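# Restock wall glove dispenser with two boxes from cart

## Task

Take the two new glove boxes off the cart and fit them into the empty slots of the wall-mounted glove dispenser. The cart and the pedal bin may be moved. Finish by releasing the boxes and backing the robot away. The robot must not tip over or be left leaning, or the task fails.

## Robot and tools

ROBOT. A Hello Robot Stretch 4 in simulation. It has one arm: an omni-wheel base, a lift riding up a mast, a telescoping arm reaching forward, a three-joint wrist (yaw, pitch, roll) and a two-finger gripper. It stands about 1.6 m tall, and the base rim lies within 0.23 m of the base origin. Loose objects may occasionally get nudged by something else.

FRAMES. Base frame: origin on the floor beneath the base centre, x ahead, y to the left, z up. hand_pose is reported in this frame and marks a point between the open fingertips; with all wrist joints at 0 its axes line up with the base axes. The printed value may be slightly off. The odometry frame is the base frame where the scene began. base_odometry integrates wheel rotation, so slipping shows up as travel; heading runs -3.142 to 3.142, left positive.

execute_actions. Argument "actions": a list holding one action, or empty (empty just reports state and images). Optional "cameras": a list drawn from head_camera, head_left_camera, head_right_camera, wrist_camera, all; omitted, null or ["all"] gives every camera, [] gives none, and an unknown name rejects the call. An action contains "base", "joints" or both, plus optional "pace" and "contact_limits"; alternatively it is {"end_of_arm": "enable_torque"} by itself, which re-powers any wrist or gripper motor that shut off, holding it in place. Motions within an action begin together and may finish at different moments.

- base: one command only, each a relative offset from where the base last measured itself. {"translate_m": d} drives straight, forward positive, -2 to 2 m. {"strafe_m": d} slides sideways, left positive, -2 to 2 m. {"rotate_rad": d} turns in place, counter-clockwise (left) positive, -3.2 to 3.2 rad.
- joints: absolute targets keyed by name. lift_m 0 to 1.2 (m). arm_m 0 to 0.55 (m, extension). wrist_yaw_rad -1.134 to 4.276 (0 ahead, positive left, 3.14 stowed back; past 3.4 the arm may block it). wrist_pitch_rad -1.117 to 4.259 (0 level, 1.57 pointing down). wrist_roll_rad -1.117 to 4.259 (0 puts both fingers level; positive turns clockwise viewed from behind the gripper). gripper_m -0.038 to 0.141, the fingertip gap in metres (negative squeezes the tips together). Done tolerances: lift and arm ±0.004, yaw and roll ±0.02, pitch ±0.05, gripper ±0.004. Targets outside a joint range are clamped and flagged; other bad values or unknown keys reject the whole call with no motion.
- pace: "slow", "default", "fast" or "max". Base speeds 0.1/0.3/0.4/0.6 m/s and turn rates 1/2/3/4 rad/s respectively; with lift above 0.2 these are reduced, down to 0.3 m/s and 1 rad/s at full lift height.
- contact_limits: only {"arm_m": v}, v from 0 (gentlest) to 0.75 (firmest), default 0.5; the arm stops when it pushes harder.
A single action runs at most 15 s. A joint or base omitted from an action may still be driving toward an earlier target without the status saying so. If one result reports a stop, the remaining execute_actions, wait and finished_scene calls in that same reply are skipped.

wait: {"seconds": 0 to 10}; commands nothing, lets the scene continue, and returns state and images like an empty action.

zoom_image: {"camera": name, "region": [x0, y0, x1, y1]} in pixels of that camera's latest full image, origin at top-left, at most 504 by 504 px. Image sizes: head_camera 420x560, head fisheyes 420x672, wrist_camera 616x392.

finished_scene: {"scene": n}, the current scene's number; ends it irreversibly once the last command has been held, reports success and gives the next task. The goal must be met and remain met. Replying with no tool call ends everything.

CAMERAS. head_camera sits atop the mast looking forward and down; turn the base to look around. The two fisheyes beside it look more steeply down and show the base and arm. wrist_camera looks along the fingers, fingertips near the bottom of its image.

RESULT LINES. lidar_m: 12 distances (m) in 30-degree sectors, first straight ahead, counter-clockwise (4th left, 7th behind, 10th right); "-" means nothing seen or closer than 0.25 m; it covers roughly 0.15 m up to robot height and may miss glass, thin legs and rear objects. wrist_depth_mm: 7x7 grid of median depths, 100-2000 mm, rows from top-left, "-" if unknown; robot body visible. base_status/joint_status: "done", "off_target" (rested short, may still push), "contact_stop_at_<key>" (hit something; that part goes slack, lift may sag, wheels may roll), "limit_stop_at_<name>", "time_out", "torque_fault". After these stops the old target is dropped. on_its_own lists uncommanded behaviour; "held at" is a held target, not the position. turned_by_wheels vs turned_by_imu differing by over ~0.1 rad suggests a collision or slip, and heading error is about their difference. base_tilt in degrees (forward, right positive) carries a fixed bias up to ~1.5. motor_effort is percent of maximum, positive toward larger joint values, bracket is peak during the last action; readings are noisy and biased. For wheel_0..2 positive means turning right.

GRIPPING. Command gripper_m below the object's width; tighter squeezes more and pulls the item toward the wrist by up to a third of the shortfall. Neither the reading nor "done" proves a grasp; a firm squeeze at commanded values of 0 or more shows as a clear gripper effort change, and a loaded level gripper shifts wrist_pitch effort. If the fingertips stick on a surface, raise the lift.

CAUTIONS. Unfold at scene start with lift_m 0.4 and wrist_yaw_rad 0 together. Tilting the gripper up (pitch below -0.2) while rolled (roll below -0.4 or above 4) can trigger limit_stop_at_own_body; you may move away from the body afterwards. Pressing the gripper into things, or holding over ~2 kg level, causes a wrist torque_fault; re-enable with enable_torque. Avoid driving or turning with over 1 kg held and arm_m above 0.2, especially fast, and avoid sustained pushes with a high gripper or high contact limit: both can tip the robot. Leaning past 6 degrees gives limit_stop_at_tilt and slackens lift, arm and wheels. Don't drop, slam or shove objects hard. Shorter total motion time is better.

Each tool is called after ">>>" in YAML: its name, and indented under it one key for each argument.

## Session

>>> execute_actions:
  actions: []

Scene clock: 0.00 s.
base_odometry: x=+0.000 y=+0.000 heading=+0.000 (m, m, rad; odometry frame)
turned_by_wheels: +0.000 (rad since the last result)
turned_by_imu: +0.000 (rad since the last result)
base_tilt: forward=-0.9 right=+0.0 (deg)
lidar_m: 2.48 2.60 1.19 1.04 1.06 1.30 1.71 1.72 2.26 2.02 1.78 1.96
base_status: not commanded
joint_positions: lift_m=+0.134 arm_m=+0.001 wrist_yaw_rad=+3.138 wrist_pitch_rad=-0.001 wrist_roll_rad=-0.002 gripper_m=+0.057
joint_status: not commanded
motor_effort: lift_m=+19 arm_m=-1 wrist_yaw_rad=+0 wrist_pitch_rad=-8 wrist_roll_rad=+0 gripper_m=-4 wheel_0=+0 wheel_1=+0 wheel_2=+0 (%)
hand_pose: x=-0.1163 y=+0.0885 z=+0.3128 quat_wxyz=(+0.002, +0.000, -0.001, +1.000) (m; base frame)
wrist_depth_mm: - 145 249 - - - 1921 / - 111 144 - - - 1229 / - 115 143 - - - 1229 / - 132 167 - - - 1205 / 201 1808 1756 1983 - - 1255 / 220 1430 209 1336 195 1308 1182 / 218 854 798 135 842 788 842
pictures: head_camera, head_left_camera, head_right_camera, wrist_camera
Images, in order (width x height): head_camera 420x560, head_left_camera 420x672, head_right_camera 420x672, wrist_camera 616x392.

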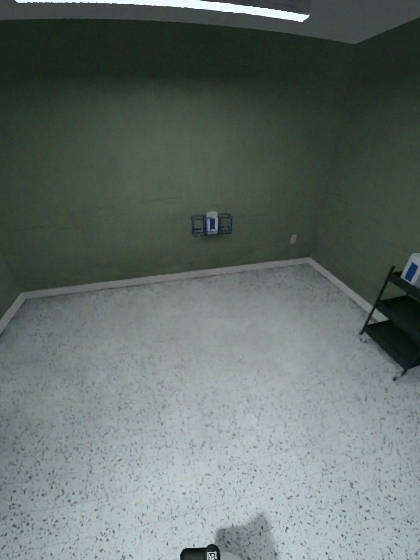

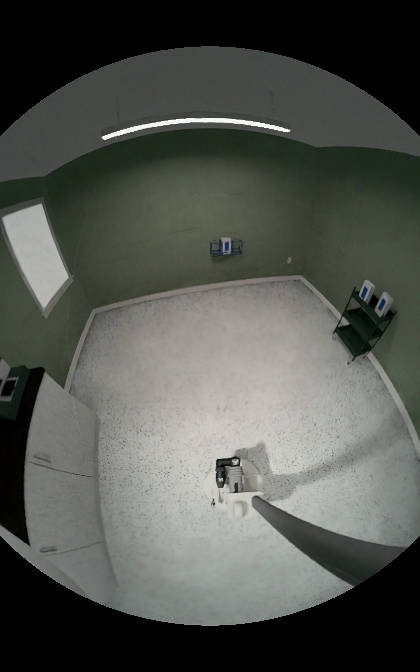

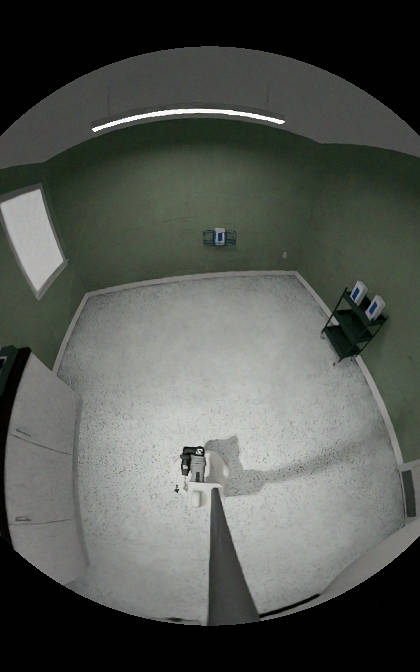

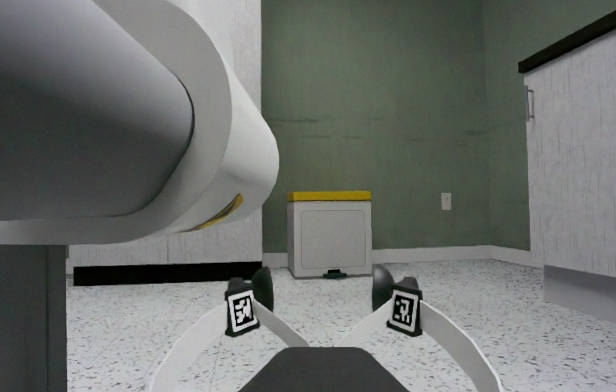

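>>> execute_actions:
  actions:
    - {"base":{"translate_m":0.9},"joints":{"lift_m":0.9,"wrist_yaw_rad":0,"gripper_m":0.14}}
  cameras: []

>>> execute_actions:
  actions:
    - {"base":{"rotate_rad":-1.2},"joints":{"lift_m":0.75}}

Scene clock: 6.60 s.
base_odometry: x=+0.900 y=+0.000 heading=+0.000 (m, m, rad; odometry frame)
turned_by_wheels: +0.000 (rad since the last result)
turned_by_imu: -0.004 (rad since the last result)
base_tilt: forward=-0.9 right=+0.0 (deg)
lidar_m: 1.61 1.70 2.04 1.86 1.22 1.52 2.58 2.58 2.09 1.45 1.44 1.92
base_status: done
joint_positions: lift_m=+0.900 arm_m=+0.001 wrist_yaw_rad=+0.000 wrist_pitch_rad=-0.001 wrist_roll_rad=-0.002 gripper_m=+0.140
joint_status: all done
motor_effort: lift_m=+22(24) arm_m=-1(1) wrist_yaw_rad=-2(7) wrist_pitch_rad=-8(9) wrist_roll_rad=+0(1) gripper_m=-1(1) wheel_0=+3(8) wheel_1=+3(8) wheel_2=-2(11) (%)
hand_pose: x=+0.4604 y=-0.0873 z=+1.0781 quat_wxyz=(+1.000, -0.001, +0.000, +0.000) (m; base frame)
wrist_depth_mm: 1397 1464 1537 1537 1661 1708 1863 / 1397 1499 1499 1576 1618 1756 1808 / 1397 1499 1499 1576 1576 1756 1808 / 1430 1499 1499 1576 1576 1661 1756 / 1397 1464 1537 1537 1618 1661 1863 / 1366 1397 216 1464 1576 204 1756 / 1397 1430 1464 140 1618 1618 1756
pictures: none
No camera images: the call's "cameras" was empty. Leave "cameras" out to get every camera's image.

Scene clock: 8.47 s.
base_odometry: x=+0.900 y=+0.000 heading=-1.199 (m, m, rad; odometry frame)
turned_by_wheels: -1.199 (rad since the last result)
turned_by_imu: -1.184 (rad since the last result)
base_tilt: forward=-0.9 right=+0.0 (deg)
lidar_m: 1.43 2.04 1.62 1.69 1.88 1.89 1.28 1.38 2.23 2.59 2.26 1.46
base_status: done
joint_positions: lift_m=+0.750 arm_m=+0.001 wrist_yaw_rad=+0.000 wrist_pitch_rad=-0.001 wrist_roll_rad=-0.002 gripper_m=+0.140
joint_status: all done
motor_effort: lift_m=+14(21) arm_m=-1(1) wrist_yaw_rad=-1(1) wrist_pitch_rad=-9(6) wrist_roll_rad=-1(1) gripper_m=+1(0) wheel_0=+3(1) wheel_1=+3(10) wheel_2=+2(9) (%)
hand_pose: x=+0.4603 y=-0.0874 z=+0.9288 quat_wxyz=(+1.000, -0.001, +0.000, +0.000) (m; base frame)
wrist_depth_mm: 1983 1921 1808 1756 1618 1464 1464 / 1921 1983 1808 1756 1618 1537 1430 / - 1983 1808 1708 1576 1576 1464 / 1983 1921 1808 1708 1661 1576 1464 / 1863 1983 1756 1661 1576 1537 1499 / 1983 1863 217 1708 1205 204 1430 / 1921 1983 1756 141 1281 1537 1499
pictures: head_camera, head_left_camera, head_right_camera, wrist_camera
Images, in order (width x height): head_camera 420x560, head_left_camera 420x672, head_right_camera 420x672, wrist_camera 616x392.

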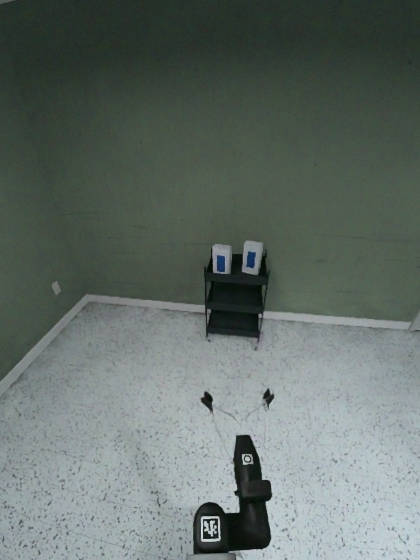

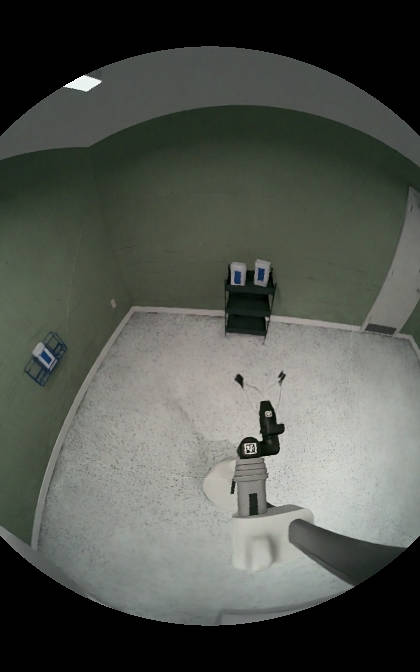

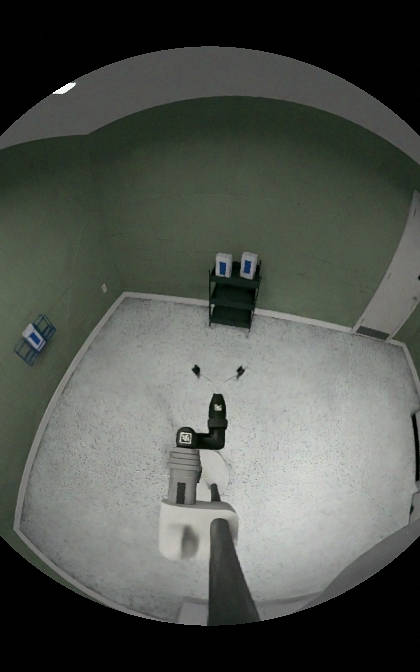

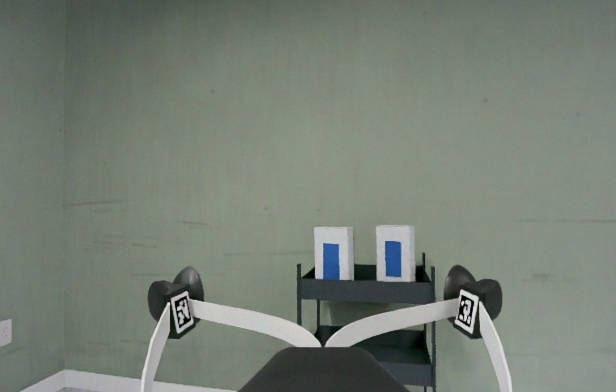

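>>> execute_actions:
  actions:
    - {"base":{"rotate_rad":-0.22},"joints":{"lift_m":0.645}}
  cameras: []

>>> execute_actions:
  actions:
    - {"base":{"strafe_m":0.23}}
  cameras: []

>>> execute_actions:
  actions:
    - {"base":{"translate_m":0.55}}
  cameras: ["head_camera","wrist_camera"]

Scene clock: 14.27 s.
base_odometry: x=+0.900 y=+0.000 heading=-1.418 (m, m, rad; odometry frame)
turned_by_wheels: -0.219 (rad since the last result)
turned_by_imu: -0.218 (rad since the last result)
base_tilt: forward=-0.9 right=+0.0 (deg)
lidar_m: 1.45 1.92 1.68 1.61 1.77 1.97 1.25 1.26 1.72 2.58 2.64 1.96
base_status: done
joint_positions: lift_m=+0.645 arm_m=+0.001 wrist_yaw_rad=+0.000 wrist_pitch_rad=-0.001 wrist_roll_rad=-0.002 gripper_m=+0.140
joint_status: all done
motor_effort: lift_m=+14(15) arm_m=-1(1) wrist_yaw_rad=+0(1) wrist_pitch_rad=-6(7) wrist_roll_rad=-1(2) gripper_m=+1(2) wheel_0=+3(4) wheel_1=+3(7) wheel_2=+1(9) (%)
hand_pose: x=+0.4603 y=-0.0874 z=+0.8238 quat_wxyz=(+1.000, -0.001, +0.000, +0.000) (m; base frame)
wrist_depth_mm: 1756 1661 1756 1708 1708 1708 1618 / 1756 1661 1708 1708 1708 1661 1661 / 1756 1756 1708 1661 1661 1618 1756 / 1661 1661 1661 1708 1618 1661 1618 / 1661 1661 1336 1397 1661 1708 1618 / 1661 1756 217 1576 1756 204 1708 / 1708 1661 1618 141 1708 1661 1708
pictures: none
No camera images: the call's "cameras" was empty. Leave "cameras" out to get every camera's image.

Scene clock: 16.33 s.
base_odometry: x=+1.127 y=+0.035 heading=-1.419 (m, m, rad; odometry frame)
turned_by_wheels: +0.000 (rad since the last result)
turned_by_imu: -0.001 (rad since the last result)
base_tilt: forward=-0.9 right=+0.0 (deg)
lidar_m: 1.41 1.92 1.46 1.37 1.52 1.94 1.77 1.32 1.75 2.78 2.74 1.95
base_status: done
joint_positions: lift_m=+0.645 arm_m=+0.001 wrist_yaw_rad=+0.000 wrist_pitch_rad=-0.001 wrist_roll_rad=-0.002 gripper_m=+0.140
joint_status: not commanded
motor_effort: lift_m=+14(15) arm_m=-1(1) wrist_yaw_rad=-1(1) wrist_pitch_rad=-7(8) wrist_roll_rad=+0(0) gripper_m=-1(3) wheel_0=-2(15) wheel_1=+1(11) wheel_2=+0(1) (%)
hand_pose: x=+0.4603 y=-0.0874 z=+0.8237 quat_wxyz=(+1.000, -0.001, +0.000, +0.000) (m; base frame)
wrist_depth_mm: 1661 1756 1708 1661 1756 1708 1661 / 1708 1661 1756 1661 1708 1756 1708 / 1708 1708 1618 1708 1661 1708 1708 / 1661 1661 1661 1708 1661 1661 1661 / 1661 1756 1661 1281 1708 1618 1708 / 1661 1708 217 1537 1576 205 1618 / 1708 1661 1661 141 1618 1618 1661
pictures: none
No camera images: the call's "cameras" was empty. Leave "cameras" out to get every camera's image.

Scene clock: 19.67 s.
base_odometry: x=+1.211 y=-0.508 heading=-1.418 (m, m, rad; odometry frame)
turned_by_wheels: +0.000 (rad since the last result)
turned_by_imu: -0.002 (rad since the last result)
base_tilt: forward=-0.8 right=-0.1 (deg)
lidar_m: 0.89 1.34 1.57 1.37 1.42 2.06 1.85 1.85 2.48 2.79 1.96 0.95
base_status: done
joint_positions: lift_m=+0.645 arm_m=+0.001 wrist_yaw_rad=+0.000 wrist_pitch_rad=-0.001 wrist_roll_rad=-0.002 gripper_m=+0.140
joint_status: not commanded
motor_effort: lift_m=+15(15) arm_m=-1(1) wrist_yaw_rad=+0(0) wrist_pitch_rad=-7(6) wrist_roll_rad=+0(1) gripper_m=-1(1) wheel_0=+4(10) wheel_1=+2(8) wheel_2=-2(12) (%)
hand_pose: x=+0.4603 y=-0.0874 z=+0.8237 quat_wxyz=(+1.000, -0.001, +0.000, +0.000) (m; base frame)
wrist_depth_mm: 1118 1138 1138 1118 1118 1118 1118 / 1118 1138 1160 1118 1118 1118 1118 / 1138 1118 1098 1118 1118 1098 1118 / 1118 1098 1118 1118 1118 1118 1098 / 1098 1098 1118 732 831 1098 1118 / 1118 1118 217 691 691 204 1098 / 1078 1098 1118 141 1138 1118 1098
pictures: head_camera, wrist_camera
Images, in order (width x height): head_camera 420x560, wrist_camera 616x392.

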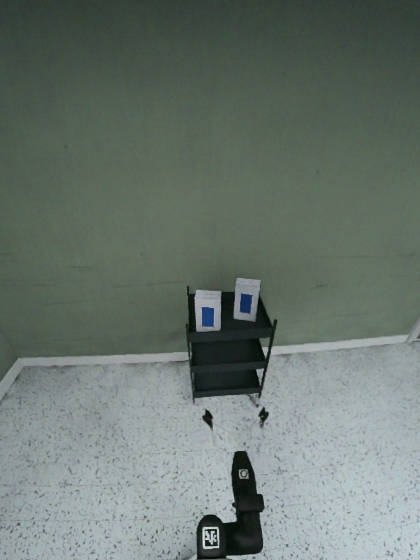

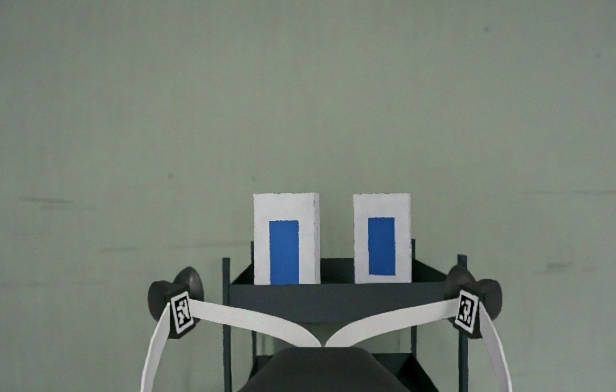

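>>> execute_actions:
  actions:
    - {"base":{"strafe_m":0.045},"joints":{"arm_m":0.3}}
  cameras: ["wrist_camera"]

Scene clock: 23.57 s.
base_odometry: x=+1.255 y=-0.501 heading=-1.418 (m, m, rad; odometry frame)
turned_by_wheels: +0.000 (rad since the last result)
turned_by_imu: -0.002 (rad since the last result)
base_tilt: forward=-0.9 right=+0.0 (deg)
lidar_m: 0.87 1.35 1.52 1.34 1.39 2.01 1.90 1.85 2.50 2.84 1.96 0.95
base_status: done
joint_positions: lift_m=+0.645 arm_m=+0.299 wrist_yaw_rad=+0.000 wrist_pitch_rad=-0.001 wrist_roll_rad=-0.002 gripper_m=+0.140
joint_status: all done
motor_effort: lift_m=+15(15) arm_m=+4(4) wrist_yaw_rad=-1(0) wrist_pitch_rad=-6(8) wrist_roll_rad=+0(1) gripper_m=+1(2) wheel_0=-2(7) wheel_1=+1(9) wheel_2=+0(2) (%)
hand_pose: x=+0.7586 y=-0.0874 z=+0.8238 quat_wxyz=(+1.000, -0.001, +0.000, +0.000) (m; base frame)
wrist_depth_mm: 820 831 831 820 809 820 820 / 809 798 809 809 809 809 809 / 809 820 831 798 809 820 820 / 809 809 788 430 809 820 798 / 809 788 798 424 809 521 809 / 820 798 218 424 530 204 809 / 809 820 377 140 379 377 377
pictures: wrist_camera
Images, in order (width x height): wrist_camera 616x392.

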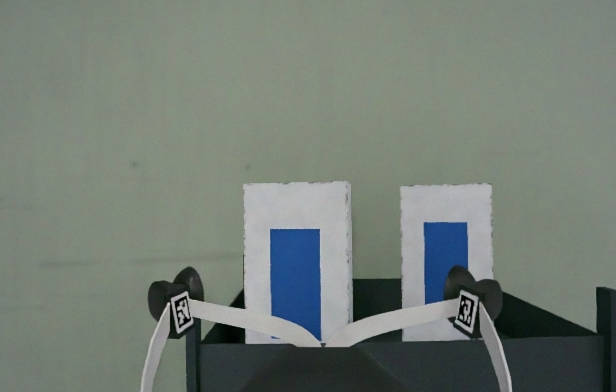

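>>> execute_actions:
  actions:
    - {"base":{"strafe_m":0.02},"joints":{"lift_m":0.652}}
  cameras: []

>>> execute_actions:
  actions:
    - {"joints":{"arm_m":0.53}}
  cameras: ["wrist_camera"]

Scene clock: 26.00 s.
base_odometry: x=+1.275 y=-0.498 heading=-1.418 (m, m, rad; odometry frame)
turned_by_wheels: +0.000 (rad since the last result)
turned_by_imu: -0.001 (rad since the last result)
base_tilt: forward=-0.8 right=+0.0 (deg)
lidar_m: 0.84 1.34 1.51 1.32 1.37 1.99 2.04 1.86 2.52 2.84 1.95 0.94
base_status: done
joint_positions: lift_m=+0.652 arm_m=+0.299 wrist_yaw_rad=+0.000 wrist_pitch_rad=-0.001 wrist_roll_rad=-0.002 gripper_m=+0.140
joint_status: all done
motor_effort: lift_m=+23(18) arm_m=+5(4) wrist_yaw_rad=-1(1) wrist_pitch_rad=-6(9) wrist_roll_rad=-1(0) gripper_m=+4(2) wheel_0=-1(13) wheel_1=+2(12) wheel_2=+0(0) (%)
hand_pose: x=+0.7586 y=-0.0874 z=+0.8302 quat_wxyz=(+1.000, -0.001, +0.000, +0.000) (m; base frame)
wrist_depth_mm: 809 809 809 820 820 809 820 / 831 820 809 809 809 820 820 / 809 809 820 820 809 809 820 / 809 809 798 439 809 809 788 / 809 809 798 430 809 521 798 / 820 798 218 427 530 205 788 / 809 809 379 141 377 377 375
pictures: none
No camera images: the call's "cameras" was empty. Leave "cameras" out to get every camera's image.

Scene clock: 27.80 s.
base_odometry: x=+1.275 y=-0.498 heading=-1.418 (m, m, rad; odometry frame)
turned_by_wheels: +0.000 (rad since the last result)
turned_by_imu: -0.001 (rad since the last result)
base_tilt: forward=-0.8 right=+0.0 (deg)
lidar_m: 0.86 1.34 1.52 1.32 1.38 1.97 2.05 1.88 2.52 2.85 1.95 0.93
base_status: not commanded
joint_positions: lift_m=+0.652 arm_m=+0.529 wrist_yaw_rad=+0.000 wrist_pitch_rad=-0.001 wrist_roll_rad=-0.002 gripper_m=+0.140
joint_status: all done
motor_effort: lift_m=+23(22) arm_m=+5(7) wrist_yaw_rad=-1(1) wrist_pitch_rad=-7(7) wrist_roll_rad=-1(0) gripper_m=+1(2) wheel_0=-1(1) wheel_1=+2(2) wheel_2=+0(0) (%)
hand_pose: x=+0.9885 y=-0.0874 z=+0.8303 quat_wxyz=(+1.000, -0.001, -0.001, +0.000) (m; base frame)
wrist_depth_mm: 574 580 574 580 574 585 574 / 580 580 580 580 580 580 585 / 580 574 569 574 574 574 580 / 574 574 216 206 198 366 297 / 574 574 215 204 196 309 294 / 574 569 209 201 191 204 294 / 564 574 213 141 191 307 291
pictures: wrist_camera
Images, in order (width x height): wrist_camera 616x392.

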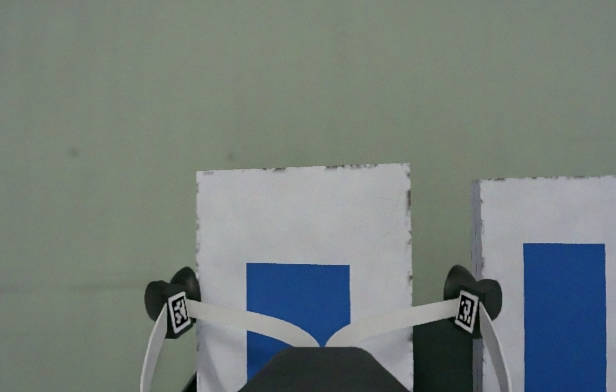

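>>> execute_actions:
  actions:
    - {"base":{"strafe_m":0.012},"pace":"slow"}
  cameras: []

>>> execute_actions:
  actions:
    - {"base":{"translate_m":0.012},"joints":{"arm_m":0.55},"pace":"slow"}
  cameras: ["wrist_camera"]

>>> execute_actions:
  actions:
    - {"joints":{"gripper_m":0.04}}
  cameras: []

>>> execute_actions:
  actions:
    - {"joints":{"lift_m":0.86}}
  cameras: ["wrist_camera"]

Scene clock: 31.53 s.
base_odometry: x=+1.287 y=-0.497 heading=-1.418 (m, m, rad; odometry frame)
turned_by_wheels: +0.000 (rad since the last result)
turned_by_imu: -0.002 (rad since the last result)
base_tilt: forward=-0.8 right=+0.0 (deg)
lidar_m: 0.87 1.34 1.47 1.31 1.35 1.93 2.11 1.87 2.49 2.86 1.94 0.92
base_status: done
joint_positions: lift_m=+0.652 arm_m=+0.529 wrist_yaw_rad=+0.000 wrist_pitch_rad=-0.001 wrist_roll_rad=-0.002 gripper_m=+0.140
joint_status: not commanded
motor_effort: lift_m=+23(23) arm_m=+5(5) wrist_yaw_rad=-2(1) wrist_pitch_rad=-8(6) wrist_roll_rad=+0(0) gripper_m=-3(0) wheel_0=-4(11) wheel_1=+3(7) wheel_2=+0(1) (%)
hand_pose: x=+0.9886 y=-0.0874 z=+0.8302 quat_wxyz=(+1.000, -0.001, -0.001, +0.000) (m; base frame)
wrist_depth_mm: 574 580 580 580 585 580 585 / 580 574 580 580 580 569 569 / 574 580 574 569 574 574 569 / 569 569 213 202 191 564 297 / 574 569 213 202 190 362 296 / 564 569 208 199 188 210 296 / 569 569 213 140 187 366 294
pictures: none
No camera images: the call's "cameras" was empty. Leave "cameras" out to get every camera's image.

Scene clock: 32.70 s.
base_odometry: x=+1.288 y=-0.508 heading=-1.418 (m, m, rad; odometry frame)
turned_by_wheels: +0.000 (rad since the last result)
turned_by_imu: -0.001 (rad since the last result)
base_tilt: forward=-0.9 right=+0.0 (deg)
lidar_m: 0.84 1.32 1.50 1.32 1.37 1.95 2.09 1.87 2.50 2.87 1.95 0.91
base_status: done
joint_positions: lift_m=+0.652 arm_m=+0.549 wrist_yaw_rad=-0.001 wrist_pitch_rad=-0.001 wrist_roll_rad=-0.002 gripper_m=+0.140
joint_status: all done
motor_effort: lift_m=+22(23) arm_m=+5(5) wrist_yaw_rad=+3(3) wrist_pitch_rad=-5(7) wrist_roll_rad=+0(0) gripper_m=-5(1) wheel_0=+2(3) wheel_1=+4(7) wheel_2=-6(8) (%)
hand_pose: x=+1.0084 y=-0.0877 z=+0.8302 quat_wxyz=(+1.000, -0.001, -0.001, -0.001) (m; base frame)
wrist_depth_mm: 549 544 544 544 549 539 539 / 544 544 544 549 539 539 549 / 544 539 539 544 539 544 544 / 539 544 535 211 200 544 273 / 539 539 218 204 195 539 271 / 535 535 206 196 187 198 268 / 535 535 206 136 181 433 268
pictures: wrist_camera
Images, in order (width x height): wrist_camera 616x392.

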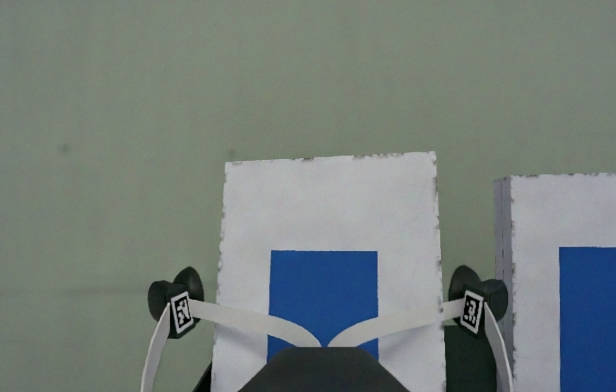

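Scene clock: 34.70 s.
base_odometry: x=+1.288 y=-0.508 heading=-1.418 (m, m, rad; odometry frame)
turned_by_wheels: +0.000 (rad since the last result)
turned_by_imu: -0.001 (rad since the last result)
base_tilt: forward=-0.9 right=+0.0 (deg)
lidar_m: 0.86 1.34 1.50 1.30 1.38 1.97 2.09 1.88 2.49 2.88 1.96 0.92
base_status: not commanded
joint_positions: lift_m=+0.652 arm_m=+0.549 wrist_yaw_rad=-0.001 wrist_pitch_rad=+0.000 wrist_roll_rad=-0.002 gripper_m=+0.041
joint_status: all done
motor_effort: lift_m=+22(22) arm_m=+4(5) wrist_yaw_rad=+2(7) wrist_pitch_rad=-8(9) wrist_roll_rad=+1(1) gripper_m=-35(32) wheel_0=+2(2) wheel_1=+4(4) wheel_2=-6(6) (%)
hand_pose: x=+1.0086 y=-0.0876 z=+0.8299 quat_wxyz=(+1.000, -0.001, +0.000, +0.000) (m; base frame)
wrist_depth_mm: 549 544 544 544 544 539 544 / 544 539 554 539 554 539 539 / 544 539 539 544 539 539 539 / 539 554 190 180 171 539 270 / 544 535 186 177 169 544 268 / 544 535 182 175 167 177 267 / 535 535 181 170 162 433 143
pictures: none
No camera images: the call's "cameras" was empty. Leave "cameras" out to get every camera's image.

Scene clock: 36.63 s.
base_odometry: x=+1.288 y=-0.508 heading=-1.418 (m, m, rad; odometry frame)
turned_by_wheels: +0.000 (rad since the last result)
turned_by_imu: -0.001 (rad since the last result)
base_tilt: forward=-0.8 right=+0.0 (deg)
lidar_m: 0.87 1.32 1.48 1.30 1.36 1.95 2.08 1.88 2.52 2.86 1.92 0.91
base_status: not commanded
joint_positions: lift_m=+0.860 arm_m=+0.549 wrist_yaw_rad=+0.000 wrist_pitch_rad=+0.005 wrist_roll_rad=-0.002 gripper_m=+0.041
joint_status: all done
on_its_own: wrist_pitch_rad is at rest, and its effort (-24) is outside its rest range (-23 to +23)
motor_effort: lift_m=+24(29) arm_m=+4(5) wrist_yaw_rad=+0(1) wrist_pitch_rad=-24(26) wrist_roll_rad=+0(1) gripper_m=-33(38) wheel_0=+2(2) wheel_1=+4(4) wheel_2=-6(6) (%)
hand_pose: x=+1.0086 y=-0.0875 z=+1.0363 quat_wxyz=(+1.000, -0.001, +0.003, +0.000) (m; base frame)
wrist_depth_mm: 544 539 544 549 544 544 539 / 539 539 544 544 544 544 539 / 535 539 544 539 539 535 539 / 544 539 195 185 177 539 535 / 530 539 189 180 171 544 535 / 535 535 182 175 167 178 539 / 539 539 178 169 160 535 535
pictures: wrist_camera
Images, in order (width x height): wrist_camera 616x392.

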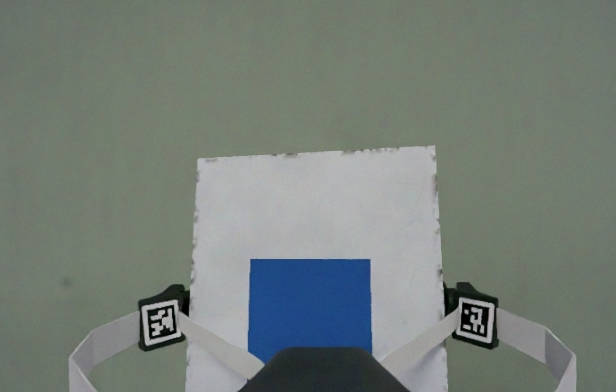

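>>> execute_actions:
  actions:
    - {"joints":{"arm_m":0.0,"lift_m":1.0},"base":{"translate_m":-0.2}}
  cameras: []

>>> execute_actions:
  actions:
    - {"base":{"rotate_rad":1.571},"joints":{"wrist_yaw_rad":0.2},"pace":"slow"}
  cameras: ["head_camera","head_left_camera"]

Scene clock: 41.83 s.
base_odometry: x=+1.258 y=-0.311 heading=-1.419 (m, m, rad; odometry frame)
turned_by_wheels: +0.000 (rad since the last result)
turned_by_imu: -0.002 (rad since the last result)
base_tilt: forward=-0.8 right=+0.0 (deg)
lidar_m: 0.35 1.54 1.49 1.28 1.47 1.93 2.16 1.70 2.18 2.88 2.20 0.37
base_status: done
joint_positions: lift_m=+1.000 arm_m=+0.002 wrist_yaw_rad=+0.000 wrist_pitch_rad=+0.005 wrist_roll_rad=-0.002 gripper_m=+0.041
joint_status: all done
on_its_own: wrist_pitch_rad is at rest, and its effort (-24) is outside its rest range (-23 to +23)
motor_effort: lift_m=+24(24) arm_m=-5(6) wrist_yaw_rad=+1(3) wrist_pitch_rad=-24(26) wrist_roll_rad=+1(1) gripper_m=-35(37) wheel_0=-3(11) wheel_1=-4(8) wheel_2=+2(13) (%)
hand_pose: x=+0.4609 y=-0.0875 z=+1.1762 quat_wxyz=(+1.000, -0.001, +0.003, +0.000) (m; base frame)
wrist_depth_mm: 1336 1281 1336 1281 1308 1336 1308 / 1281 1308 1308 1308 1281 1336 1308 / 1336 1308 1308 1281 1308 1281 1336 / 1281 1308 195 185 176 1281 1308 / 1281 1308 189 180 172 1255 1281 / 1281 1308 183 174 167 178 1308 / 1281 1281 178 169 159 1281 1308
pictures: none
No camera images: the call's "cameras" was empty. Leave "cameras" out to get every camera's image.

Scene clock: 44.70 s.
base_odometry: x=+1.258 y=-0.311 heading=+0.151 (m, m, rad; odometry frame)
turned_by_wheels: +1.570 (rad since the last result)
turned_by_imu: +1.548 (rad since the last result)
base_tilt: forward=-0.9 right=+0.0 (deg)
lidar_m: 0.36 1.44 1.94 2.06 1.67 2.20 2.88 2.23 1.15 1.06 1.51 1.44
base_status: done
joint_positions: lift_m=+1.000 arm_m=+0.002 wrist_yaw_rad=+0.200 wrist_pitch_rad=+0.005 wrist_roll_rad=-0.002 gripper_m=+0.041
joint_status: all done
on_its_own: wrist_pitch_rad is at rest, and its effort (-24) is outside its rest range (-23 to +23)
motor_effort: lift_m=+25(25) arm_m=-5(4) wrist_yaw_rad=-1(9) wrist_pitch_rad=-24(22) wrist_roll_rad=+2(1) gripper_m=-34(34) wheel_0=-4(4) wheel_1=-5(9) wheel_2=-3(9) (%)
hand_pose: x=+0.4726 y=-0.0283 z=+1.1762 quat_wxyz=(+0.995, -0.001, +0.003, +0.100) (m; base frame)
wrist_depth_mm: 1430 1397 1336 1229 1182 1118 1078 / 1430 1366 1308 1255 1182 1138 1060 / 1397 1366 1308 1182 1182 1138 1078 / 1430 1366 195 186 177 1118 1078 / 1430 1336 189 180 172 1118 1060 / 1430 1308 183 175 167 178 1060 / 1430 1336 177 169 159 1078 1060
pictures: head_camera, head_left_camera
Images, in order (width x height): head_camera 420x560, head_left_camera 420x672.

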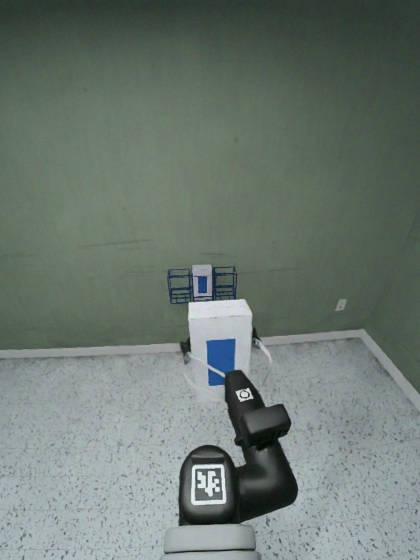

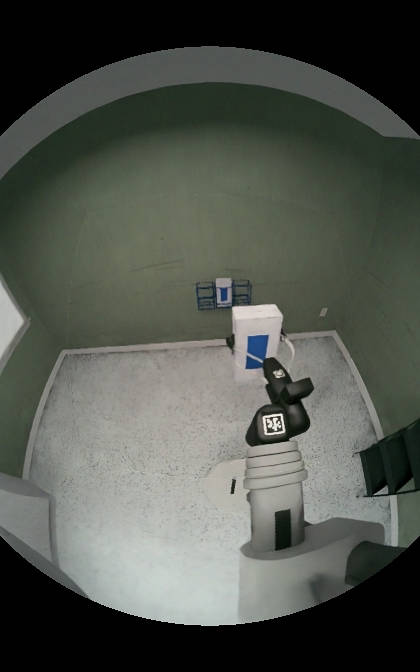

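>>> execute_actions:
  actions:
    - {"base":{"translate_m":0.5},"joints":{"lift_m":0.75}}
  cameras: []

>>> execute_actions:
  actions:
    - {"base":{"strafe_m":-0.15}}
  cameras: ["head_camera","wrist_camera"]

Scene clock: 50.10 s.
base_odometry: x=+1.752 y=-0.235 heading=+0.152 (m, m, rad; odometry frame)
turned_by_wheels: +0.000 (rad since the last result)
turned_by_imu: -0.003 (rad since the last result)
base_tilt: forward=-0.9 right=+0.0 (deg)
lidar_m: 0.38 0.81 1.24 2.22 1.90 2.20 3.51 2.22 1.17 1.46 1.37 0.94
base_status: done
joint_positions: lift_m=+0.750 arm_m=+0.002 wrist_yaw_rad=+0.200 wrist_pitch_rad=+0.005 wrist_roll_rad=-0.002 gripper_m=+0.041
joint_status: all done
on_its_own: wrist_pitch_rad is at rest, and its effort (-25) is outside its rest range (-23 to +23)
motor_effort: lift_m=+17(23) arm_m=-4(5) wrist_yaw_rad=-1(1) wrist_pitch_rad=-25(26) wrist_roll_rad=+0(0) gripper_m=-36(37) wheel_0=+4(7) wheel_1=+3(9) wheel_2=-2(11) (%)
hand_pose: x=+0.4725 y=-0.0283 z=+0.9268 quat_wxyz=(+0.995, -0.001, +0.003, +0.100) (m; base frame)
wrist_depth_mm: 842 788 741 723 683 640 621 / 820 778 750 707 683 647 627 / 831 788 732 691 668 647 621 / 831 788 195 186 177 647 621 / 831 778 189 180 172 647 621 / 831 759 183 175 167 178 627 / 798 759 177 169 160 634 609
pictures: none
No camera images: the call's "cameras" was empty. Leave "cameras" out to get every camera's image.

Scene clock: 51.83 s.
base_odometry: x=+1.775 y=-0.383 heading=+0.152 (m, m, rad; odometry frame)
turned_by_wheels: +0.000 (rad since the last result)
turned_by_imu: +0.000 (rad since the last result)
base_tilt: forward=-0.8 right=+0.0 (deg)
lidar_m: 0.37 0.82 1.26 2.36 2.02 2.43 3.51 1.97 1.04 1.31 1.36 0.97
base_status: done
joint_positions: lift_m=+0.750 arm_m=+0.002 wrist_yaw_rad=+0.200 wrist_pitch_rad=+0.005 wrist_roll_rad=-0.002 gripper_m=+0.041
joint_status: not commanded
on_its_own: wrist_pitch_rad is at rest, and its effort (-27) is outside its rest range (-23 to +23)
motor_effort: lift_m=+17(17) arm_m=-4(4) wrist_yaw_rad=+0(2) wrist_pitch_rad=-27(27) wrist_roll_rad=+1(1) gripper_m=-35(37) wheel_0=+3(8) wheel_1=-3(11) wheel_2=+0(2) (%)
hand_pose: x=+0.4725 y=-0.0284 z=+0.9268 quat_wxyz=(+0.995, -0.001, +0.003, +0.100) (m; base frame)
wrist_depth_mm: 831 778 750 707 683 654 634 / 842 798 750 723 683 654 627 / 831 788 741 707 676 640 621 / 820 798 195 185 177 661 627 / 831 788 189 180 172 654 627 / 831 778 182 175 167 178 627 / 831 778 178 169 160 640 615
pictures: head_camera, wrist_camera
Images, in order (width x height): head_camera 420x560, wrist_camera 616x392.

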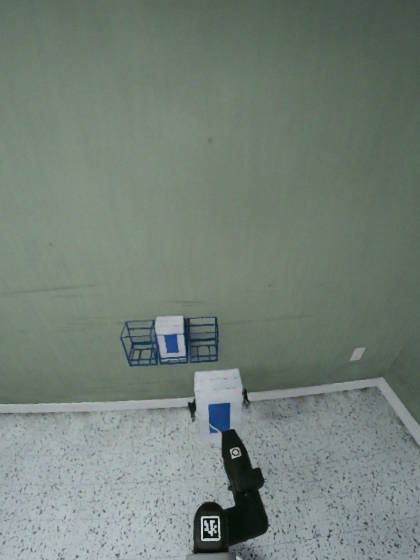

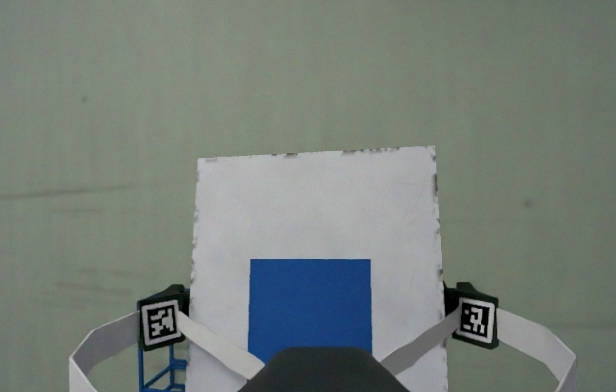

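>>> execute_actions:
  actions:
    - {"joints":{"lift_m":0.58},"base":{"strafe_m":-0.05}}
  cameras: ["head_camera","wrist_camera"]

Scene clock: 55.13 s.
base_odometry: x=+1.782 y=-0.433 heading=+0.152 (m, m, rad; odometry frame)
turned_by_wheels: +0.000 (rad since the last result)
turned_by_imu: -0.001 (rad since the last result)
base_tilt: forward=-0.8 right=+0.0 (deg)
lidar_m: 0.37 0.83 1.27 2.43 2.08 2.53 3.90 1.28 0.98 1.27 1.30 0.94
base_status: done
joint_positions: lift_m=+0.580 arm_m=+0.002 wrist_yaw_rad=+0.200 wrist_pitch_rad=+0.005 wrist_roll_rad=-0.002 gripper_m=+0.041
joint_status: all done
on_its_own: wrist_pitch_rad is at rest, and its effort (-25) is outside its rest range (-23 to +23)
motor_effort: lift_m=+17(16) arm_m=-4(4) wrist_yaw_rad=-1(3) wrist_pitch_rad=-25(26) wrist_roll_rad=+2(0) gripper_m=-36(36) wheel_0=+2(4) wheel_1=-2(10) wheel_2=+0(0) (%)
hand_pose: x=+0.4725 y=-0.0284 z=+0.7568 quat_wxyz=(+0.995, -0.001, +0.003, +0.100) (m; base frame)
wrist_depth_mm: 842 798 759 715 691 661 634 / 842 798 750 723 691 654 634 / 831 778 750 699 683 661 634 / 831 788 195 185 177 647 621 / 820 798 189 180 172 647 621 / 831 654 182 175 167 177 627 / 820 768 178 169 160 640 621
pictures: head_camera, wrist_camera
Images, in order (width x height): head_camera 420x560, wrist_camera 616x392.

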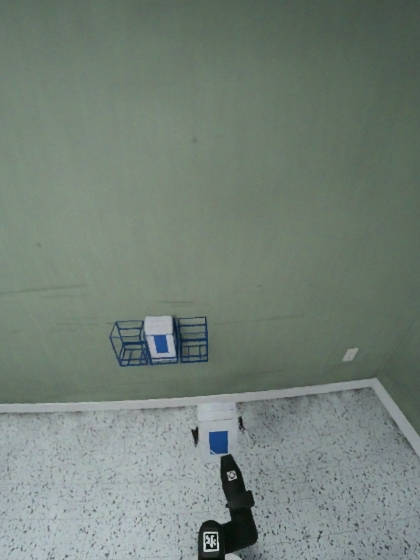

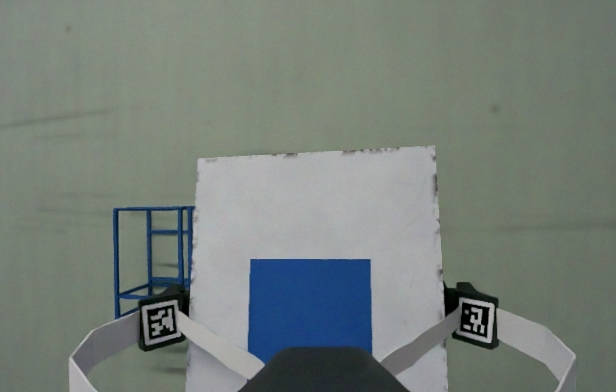

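>>> execute_actions:
  actions:
    - {"joints":{"lift_m":0.85},"base":{"strafe_m":0.09}}
  cameras: []

>>> execute_actions:
  actions:
    - {"joints":{"arm_m":0.36}}

>>> zoom_image:
  camera: "head_left_camera"
  region: [160, 260, 290, 380]

>>> zoom_image:
  camera: "head_right_camera"
  region: [130, 250, 260, 370]

Scene clock: 60.93 s.
base_odometry: x=+1.769 y=-0.344 heading=+0.152 (m, m, rad; odometry frame)
turned_by_wheels: +0.000 (rad since the last result)
turned_by_imu: -0.002 (rad since the last result)
base_tilt: forward=-0.9 right=+0.0 (deg)
lidar_m: 0.37 0.85 1.24 2.33 2.00 2.38 3.52 2.04 1.08 1.35 1.36 0.96
base_status: done
joint_positions: lift_m=+0.850 arm_m=+0.002 wrist_yaw_rad=+0.200 wrist_pitch_rad=+0.005 wrist_roll_rad=-0.002 gripper_m=+0.041
joint_status: all done
on_its_own: wrist_pitch_rad is at rest, and its effort (-24) is outside its rest range (-23 to +23)
motor_effort: lift_m=+25(25) arm_m=-4(4) wrist_yaw_rad=+0(2) wrist_pitch_rad=-24(26) wrist_roll_rad=+0(1) gripper_m=-36(39) wheel_0=-2(10) wheel_1=+1(10) wheel_2=+0(0) (%)
hand_pose: x=+0.4725 y=-0.0284 z=+1.0262 quat_wxyz=(+0.995, -0.001, +0.002, +0.100) (m; base frame)
wrist_depth_mm: 854 788 750 715 683 654 621 / 842 798 741 707 683 654 621 / 831 788 750 707 676 654 634 / 831 778 195 185 177 647 627 / 831 778 189 180 171 647 627 / 820 768 183 176 167 178 621 / 820 768 178 169 160 647 609
pictures: none
No camera images: the call's "cameras" was empty. Leave "cameras" out to get every camera's image.

Scene clock: 63.10 s.
base_odometry: x=+1.769 y=-0.344 heading=+0.152 (m, m, rad; odometry frame)
turned_by_wheels: +0.000 (rad since the last result)
turned_by_imu: -0.001 (rad since the last result)
base_tilt: forward=-0.8 right=+0.0 (deg)
lidar_m: 0.72 0.82 1.27 2.33 2.00 2.39 3.52 2.05 1.08 1.35 1.36 0.96
base_status: not commanded
joint_positions: lift_m=+0.850 arm_m=+0.359 wrist_yaw_rad=+0.200 wrist_pitch_rad=+0.005 wrist_roll_rad=-0.002 gripper_m=+0.041
joint_status: all done
on_its_own: wrist_pitch_rad is at rest, and its effort (-25) is outside its rest range (-23 to +23)
motor_effort: lift_m=+24(25) arm_m=+5(4) wrist_yaw_rad=-1(0) wrist_pitch_rad=-25(24) wrist_roll_rad=+1(1) gripper_m=-35(36) wheel_0=-2(2) wheel_1=+1(1) wheel_2=+0(0) (%)
hand_pose: x=+0.8302 y=-0.0283 z=+1.0262 quat_wxyz=(+0.995, -0.001, +0.002, +0.100) (m; base frame)
wrist_depth_mm: 402 379 359 345 325 315 304 / 399 379 359 343 327 312 301 / 399 377 357 340 324 314 304 / 399 377 196 186 177 312 301 / 397 375 189 180 171 312 301 / 397 370 182 175 167 178 300 / 394 370 178 169 160 309 143
pictures: head_camera, head_left_camera, head_right_camera, wrist_camera
Images, in order (width x height): head_camera 420x560, head_left_camera 420x672, head_right_camera 420x672, wrist_camera 616x392.

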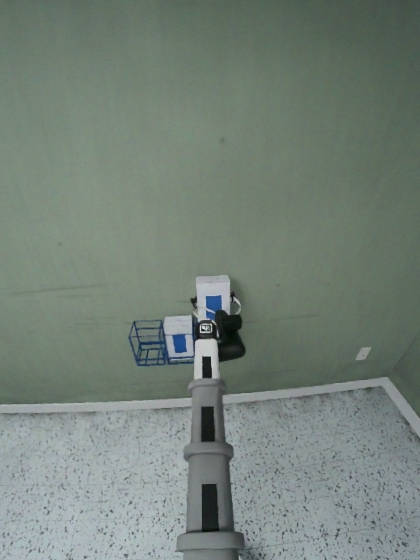

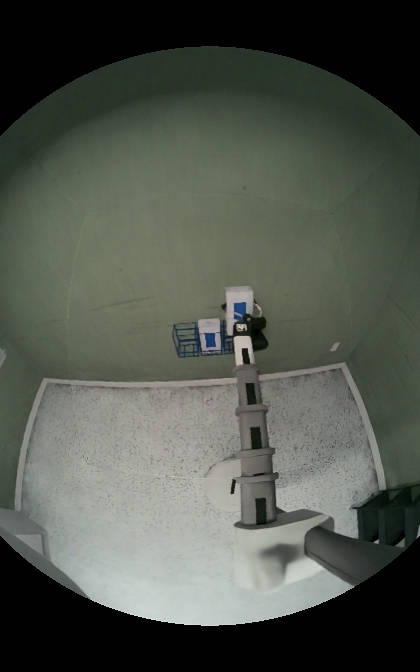

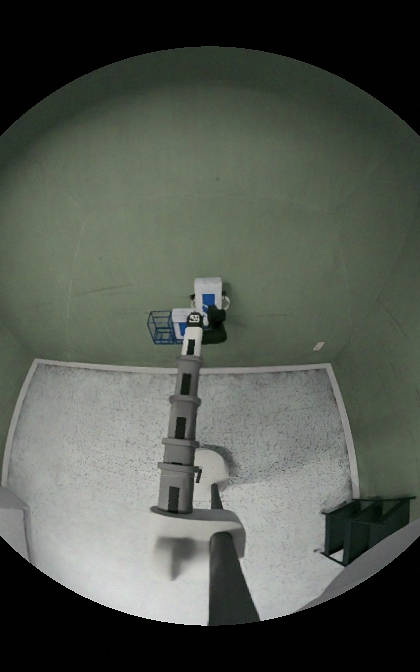

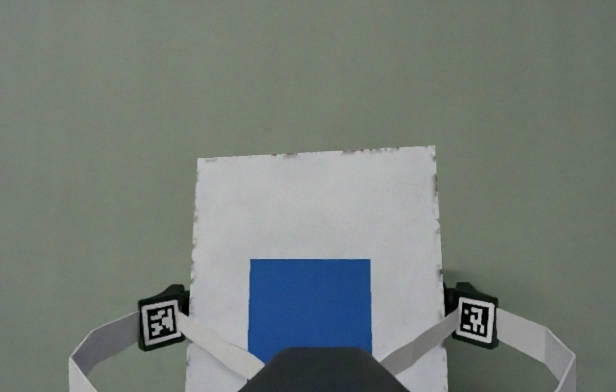

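Region (160, 260, 290, 380) of head_left_camera's 420x672 image, scaled by 3.877, with more detail than that image has; it fills the top 465 rows of this view, and the rest is white.

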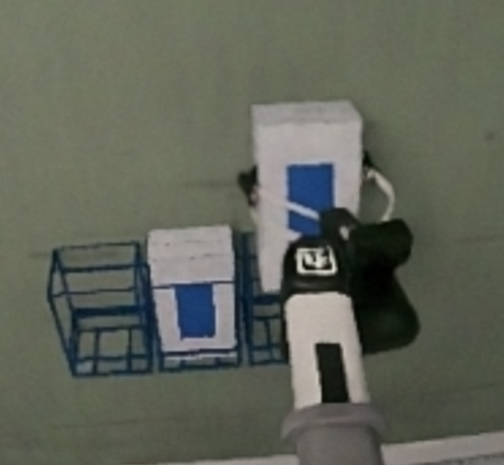

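Region (130, 250, 260, 370) of head_right_camera's 420x672 image, scaled by 3.877, with more detail than that image has; it fills the top 465 rows of this view, and the rest is white.

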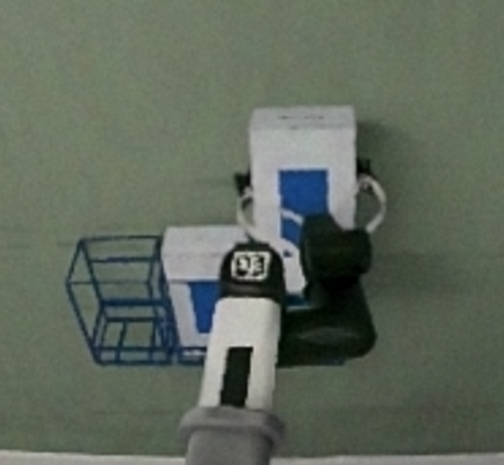

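>>> execute_actions:
  actions:
    - {"joints":{"arm_m":0.44},"base":{"strafe_m":0.012},"pace":"slow"}
  cameras: []

>>> execute_actions:
  actions:
    - {"joints":{"lift_m":0.75},"pace":"slow"}
  cameras: ["head_left_camera"]

>>> zoom_image:
  camera: "head_left_camera"
  region: [160, 260, 290, 380]

Scene clock: 68.73 s.
base_odometry: x=+1.767 y=-0.332 heading=+0.152 (m, m, rad; odometry frame)
turned_by_wheels: +0.000 (rad since the last result)
turned_by_imu: -0.002 (rad since the last result)
base_tilt: forward=-0.9 right=+0.0 (deg)
lidar_m: 0.80 0.85 1.26 2.32 1.99 2.35 3.51 2.08 1.07 1.35 1.38 0.96
base_status: done
joint_positions: lift_m=+0.850 arm_m=+0.439 wrist_yaw_rad=+0.200 wrist_pitch_rad=+0.005 wrist_roll_rad=-0.002 gripper_m=+0.041
joint_status: all done
motor_effort: lift_m=+24(24) arm_m=+5(7) wrist_yaw_rad=+0(0) wrist_pitch_rad=-23(24) wrist_roll_rad=+1(1) gripper_m=-37(36) wheel_0=-5(9) wheel_1=+5(7) wheel_2=+0(1) (%)
hand_pose: x=+0.9102 y=-0.0284 z=+1.0262 quat_wxyz=(+0.995, -0.001, +0.002, +0.100) (m; base frame)
wrist_depth_mm: 303 289 274 262 249 238 229 / 303 287 273 260 248 237 229 / 303 287 273 257 245 236 229 / 303 287 195 186 177 237 229 / 300 285 190 181 172 236 229 / 301 279 183 175 167 178 228 / 300 281 178 169 159 234 143
pictures: none
No camera images: the call's "cameras" was empty. Leave "cameras" out to get every camera's image.

Scene clock: 70.43 s.
base_odometry: x=+1.767 y=-0.332 heading=+0.152 (m, m, rad; odometry frame)
turned_by_wheels: +0.000 (rad since the last result)
turned_by_imu: -0.001 (rad since the last result)
base_tilt: forward=-0.9 right=+0.0 (deg)
lidar_m: 0.80 0.85 1.29 2.31 1.97 2.36 3.52 2.08 1.08 1.37 1.38 0.96
base_status: not commanded
joint_positions: lift_m=+0.751 arm_m=+0.440 wrist_yaw_rad=+0.201 wrist_pitch_rad=-0.032 wrist_roll_rad=-0.001 gripper_m=+0.041
joint_status: all done
on_its_own: wrist_pitch_rad is at rest, and its effort (+85) is outside its rest range (-23 to +23)
motor_effort: lift_m=+2(22) arm_m=+2(5) wrist_yaw_rad=-2(4) wrist_pitch_rad=+85(84) wrist_roll_rad=-3(2) gripper_m=-36(39) wheel_0=-5(5) wheel_1=+4(5) wheel_2=+0(0) (%)
hand_pose: x=+0.9106 y=-0.0281 z=+0.9389 quat_wxyz=(+0.995, +0.001, -0.016, +0.100) (m; base frame)
wrist_depth_mm: 320 301 286 272 259 248 237 / 314 298 283 268 256 245 236 / 312 293 279 262 249 243 233 / 306 294 202 191 181 239 231 / 303 286 192 182 174 236 229 / 300 180 183 174 167 175 226 / 294 276 175 167 157 229 222
pictures: head_left_camera
Images, in order (width x height): head_left_camera 420x672.

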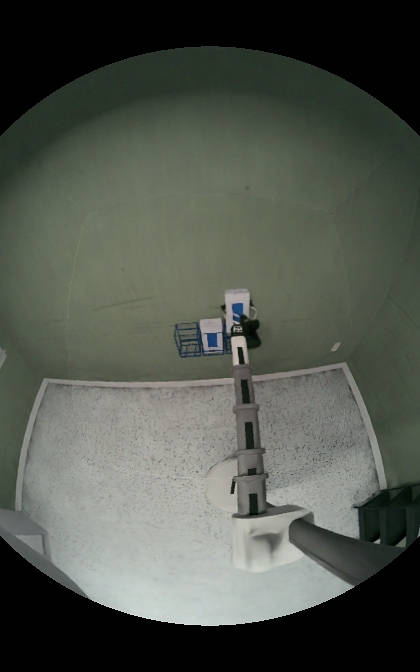

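Region (160, 260, 290, 380) of head_left_camera's 420x672 image, scaled by 3.877, with more detail than that image has; it fills the top 465 rows of this view, and the rest is white.

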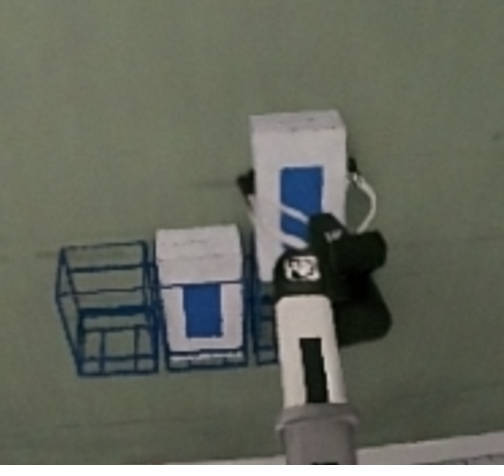

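>>> execute_actions:
  actions:
    - {"joints":{"lift_m":0.83}}
  cameras: []

>>> execute_actions:
  actions:
    - {"joints":{"arm_m":0.475},"contact_limits":{"arm_m":0.08},"pace":"slow"}
  cameras: ["head_left_camera","head_right_camera"]

>>> zoom_image:
  camera: "head_right_camera"
  region: [130, 250, 260, 370]

Scene clock: 75.03 s.
base_odometry: x=+1.767 y=-0.332 heading=+0.152 (m, m, rad; odometry frame)
turned_by_wheels: +0.000 (rad since the last result)
turned_by_imu: -0.002 (rad since the last result)
base_tilt: forward=-0.8 right=+0.0 (deg)
lidar_m: 0.80 0.84 1.25 2.34 1.97 2.40 3.53 2.08 1.08 1.36 1.37 0.96
base_status: not commanded
joint_positions: lift_m=+0.830 arm_m=+0.440 wrist_yaw_rad=+0.200 wrist_pitch_rad=+0.005 wrist_roll_rad=-0.002 gripper_m=+0.041
joint_status: all done
on_its_own: wrist_pitch_rad is at rest, and its effort (-24) is outside its rest range (-23 to +23)
motor_effort: lift_m=+24(29) arm_m=+1(2) wrist_yaw_rad=+0(3) wrist_pitch_rad=-24(86) wrist_roll_rad=+0(4) gripper_m=-36(38) wheel_0=-5(5) wheel_1=+4(4) wheel_2=+0(0) (%)
hand_pose: x=+0.9107 y=-0.0284 z=+1.0062 quat_wxyz=(+0.995, -0.001, +0.003, +0.100) (m; base frame)
wrist_depth_mm: 303 289 274 260 249 238 229 / 304 287 272 259 248 236 229 / 304 286 272 257 244 236 228 / 303 285 195 186 177 237 229 / 301 285 190 180 172 236 228 / 300 281 182 175 167 179 226 / 300 279 178 169 160 233 143
pictures: none
No camera images: the call's "cameras" was empty. Leave "cameras" out to get every camera's image.

Scene clock: 76.13 s.
base_odometry: x=+1.767 y=-0.332 heading=+0.152 (m, m, rad; odometry frame)
turned_by_wheels: +0.000 (rad since the last result)
turned_by_imu: +0.000 (rad since the last result)
base_tilt: forward=-0.9 right=+0.0 (deg)
lidar_m: 0.80 0.83 1.26 2.31 1.99 2.38 3.53 2.09 1.10 1.36 1.39 0.95
base_status: not commanded
joint_positions: lift_m=+0.830 arm_m=+0.459 wrist_yaw_rad=+0.197 wrist_pitch_rad=+0.006 wrist_roll_rad=-0.002 gripper_m=+0.041
joint_status: arm_m contact_stop (moved +0.019 of +0.035)
on_its_own: arm_m is slack since a contact_stop (your +0.475 is given up); wrist_pitch_rad is at rest, and its effort (-26) is outside its rest range (-23 to +23)
motor_effort: lift_m=+24(24) arm_m=+0(14) wrist_yaw_rad=+7(12) wrist_pitch_rad=-26(27) wrist_roll_rad=+1(2) gripper_m=-34(31) wheel_0=+1(5) wheel_1=+4(4) wheel_2=-5(5) (%)
contact_limits: arm_m 0.08
hand_pose: x=+0.9300 y=-0.0292 z=+1.0060 quat_wxyz=(+0.995, -0.001, +0.003, +0.098) (m; base frame)
wrist_depth_mm: 279 266 254 240 230 220 213 / 279 265 252 240 229 220 212 / 279 265 250 239 229 220 212 / 278 264 183 174 166 220 212 / 278 264 181 173 166 219 212 / 278 206 181 173 165 178 211 / 277 262 180 169 162 219 -
pictures: head_left_camera, head_right_camera
Images, in order (width x height): head_left_camera 420x672, head_right_camera 420x672.

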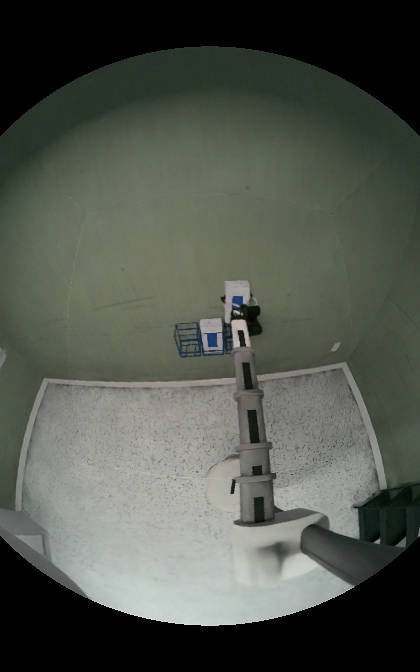

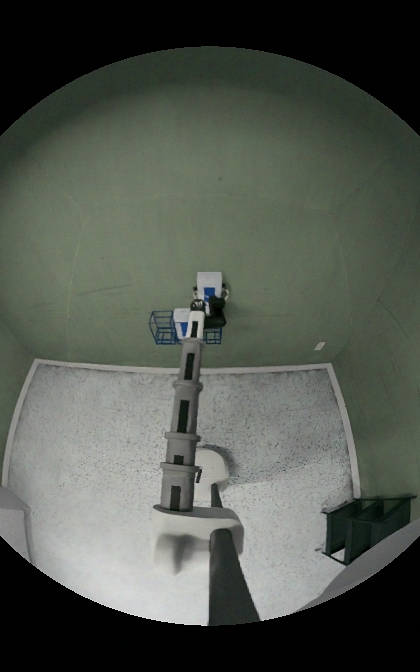

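Region (130, 250, 260, 370) of head_right_camera's 420x672 image, scaled by 3.877, with more detail than that image has; it fills the top 465 rows of this view, and the rest is white.

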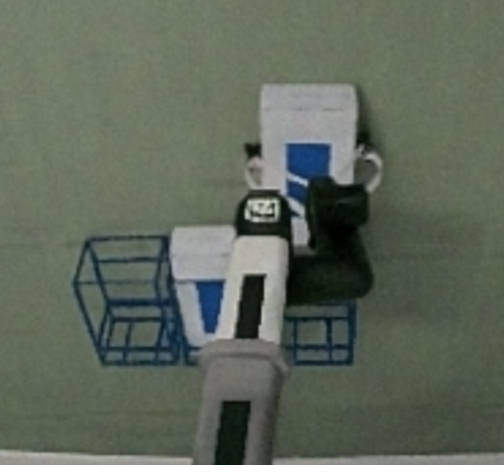

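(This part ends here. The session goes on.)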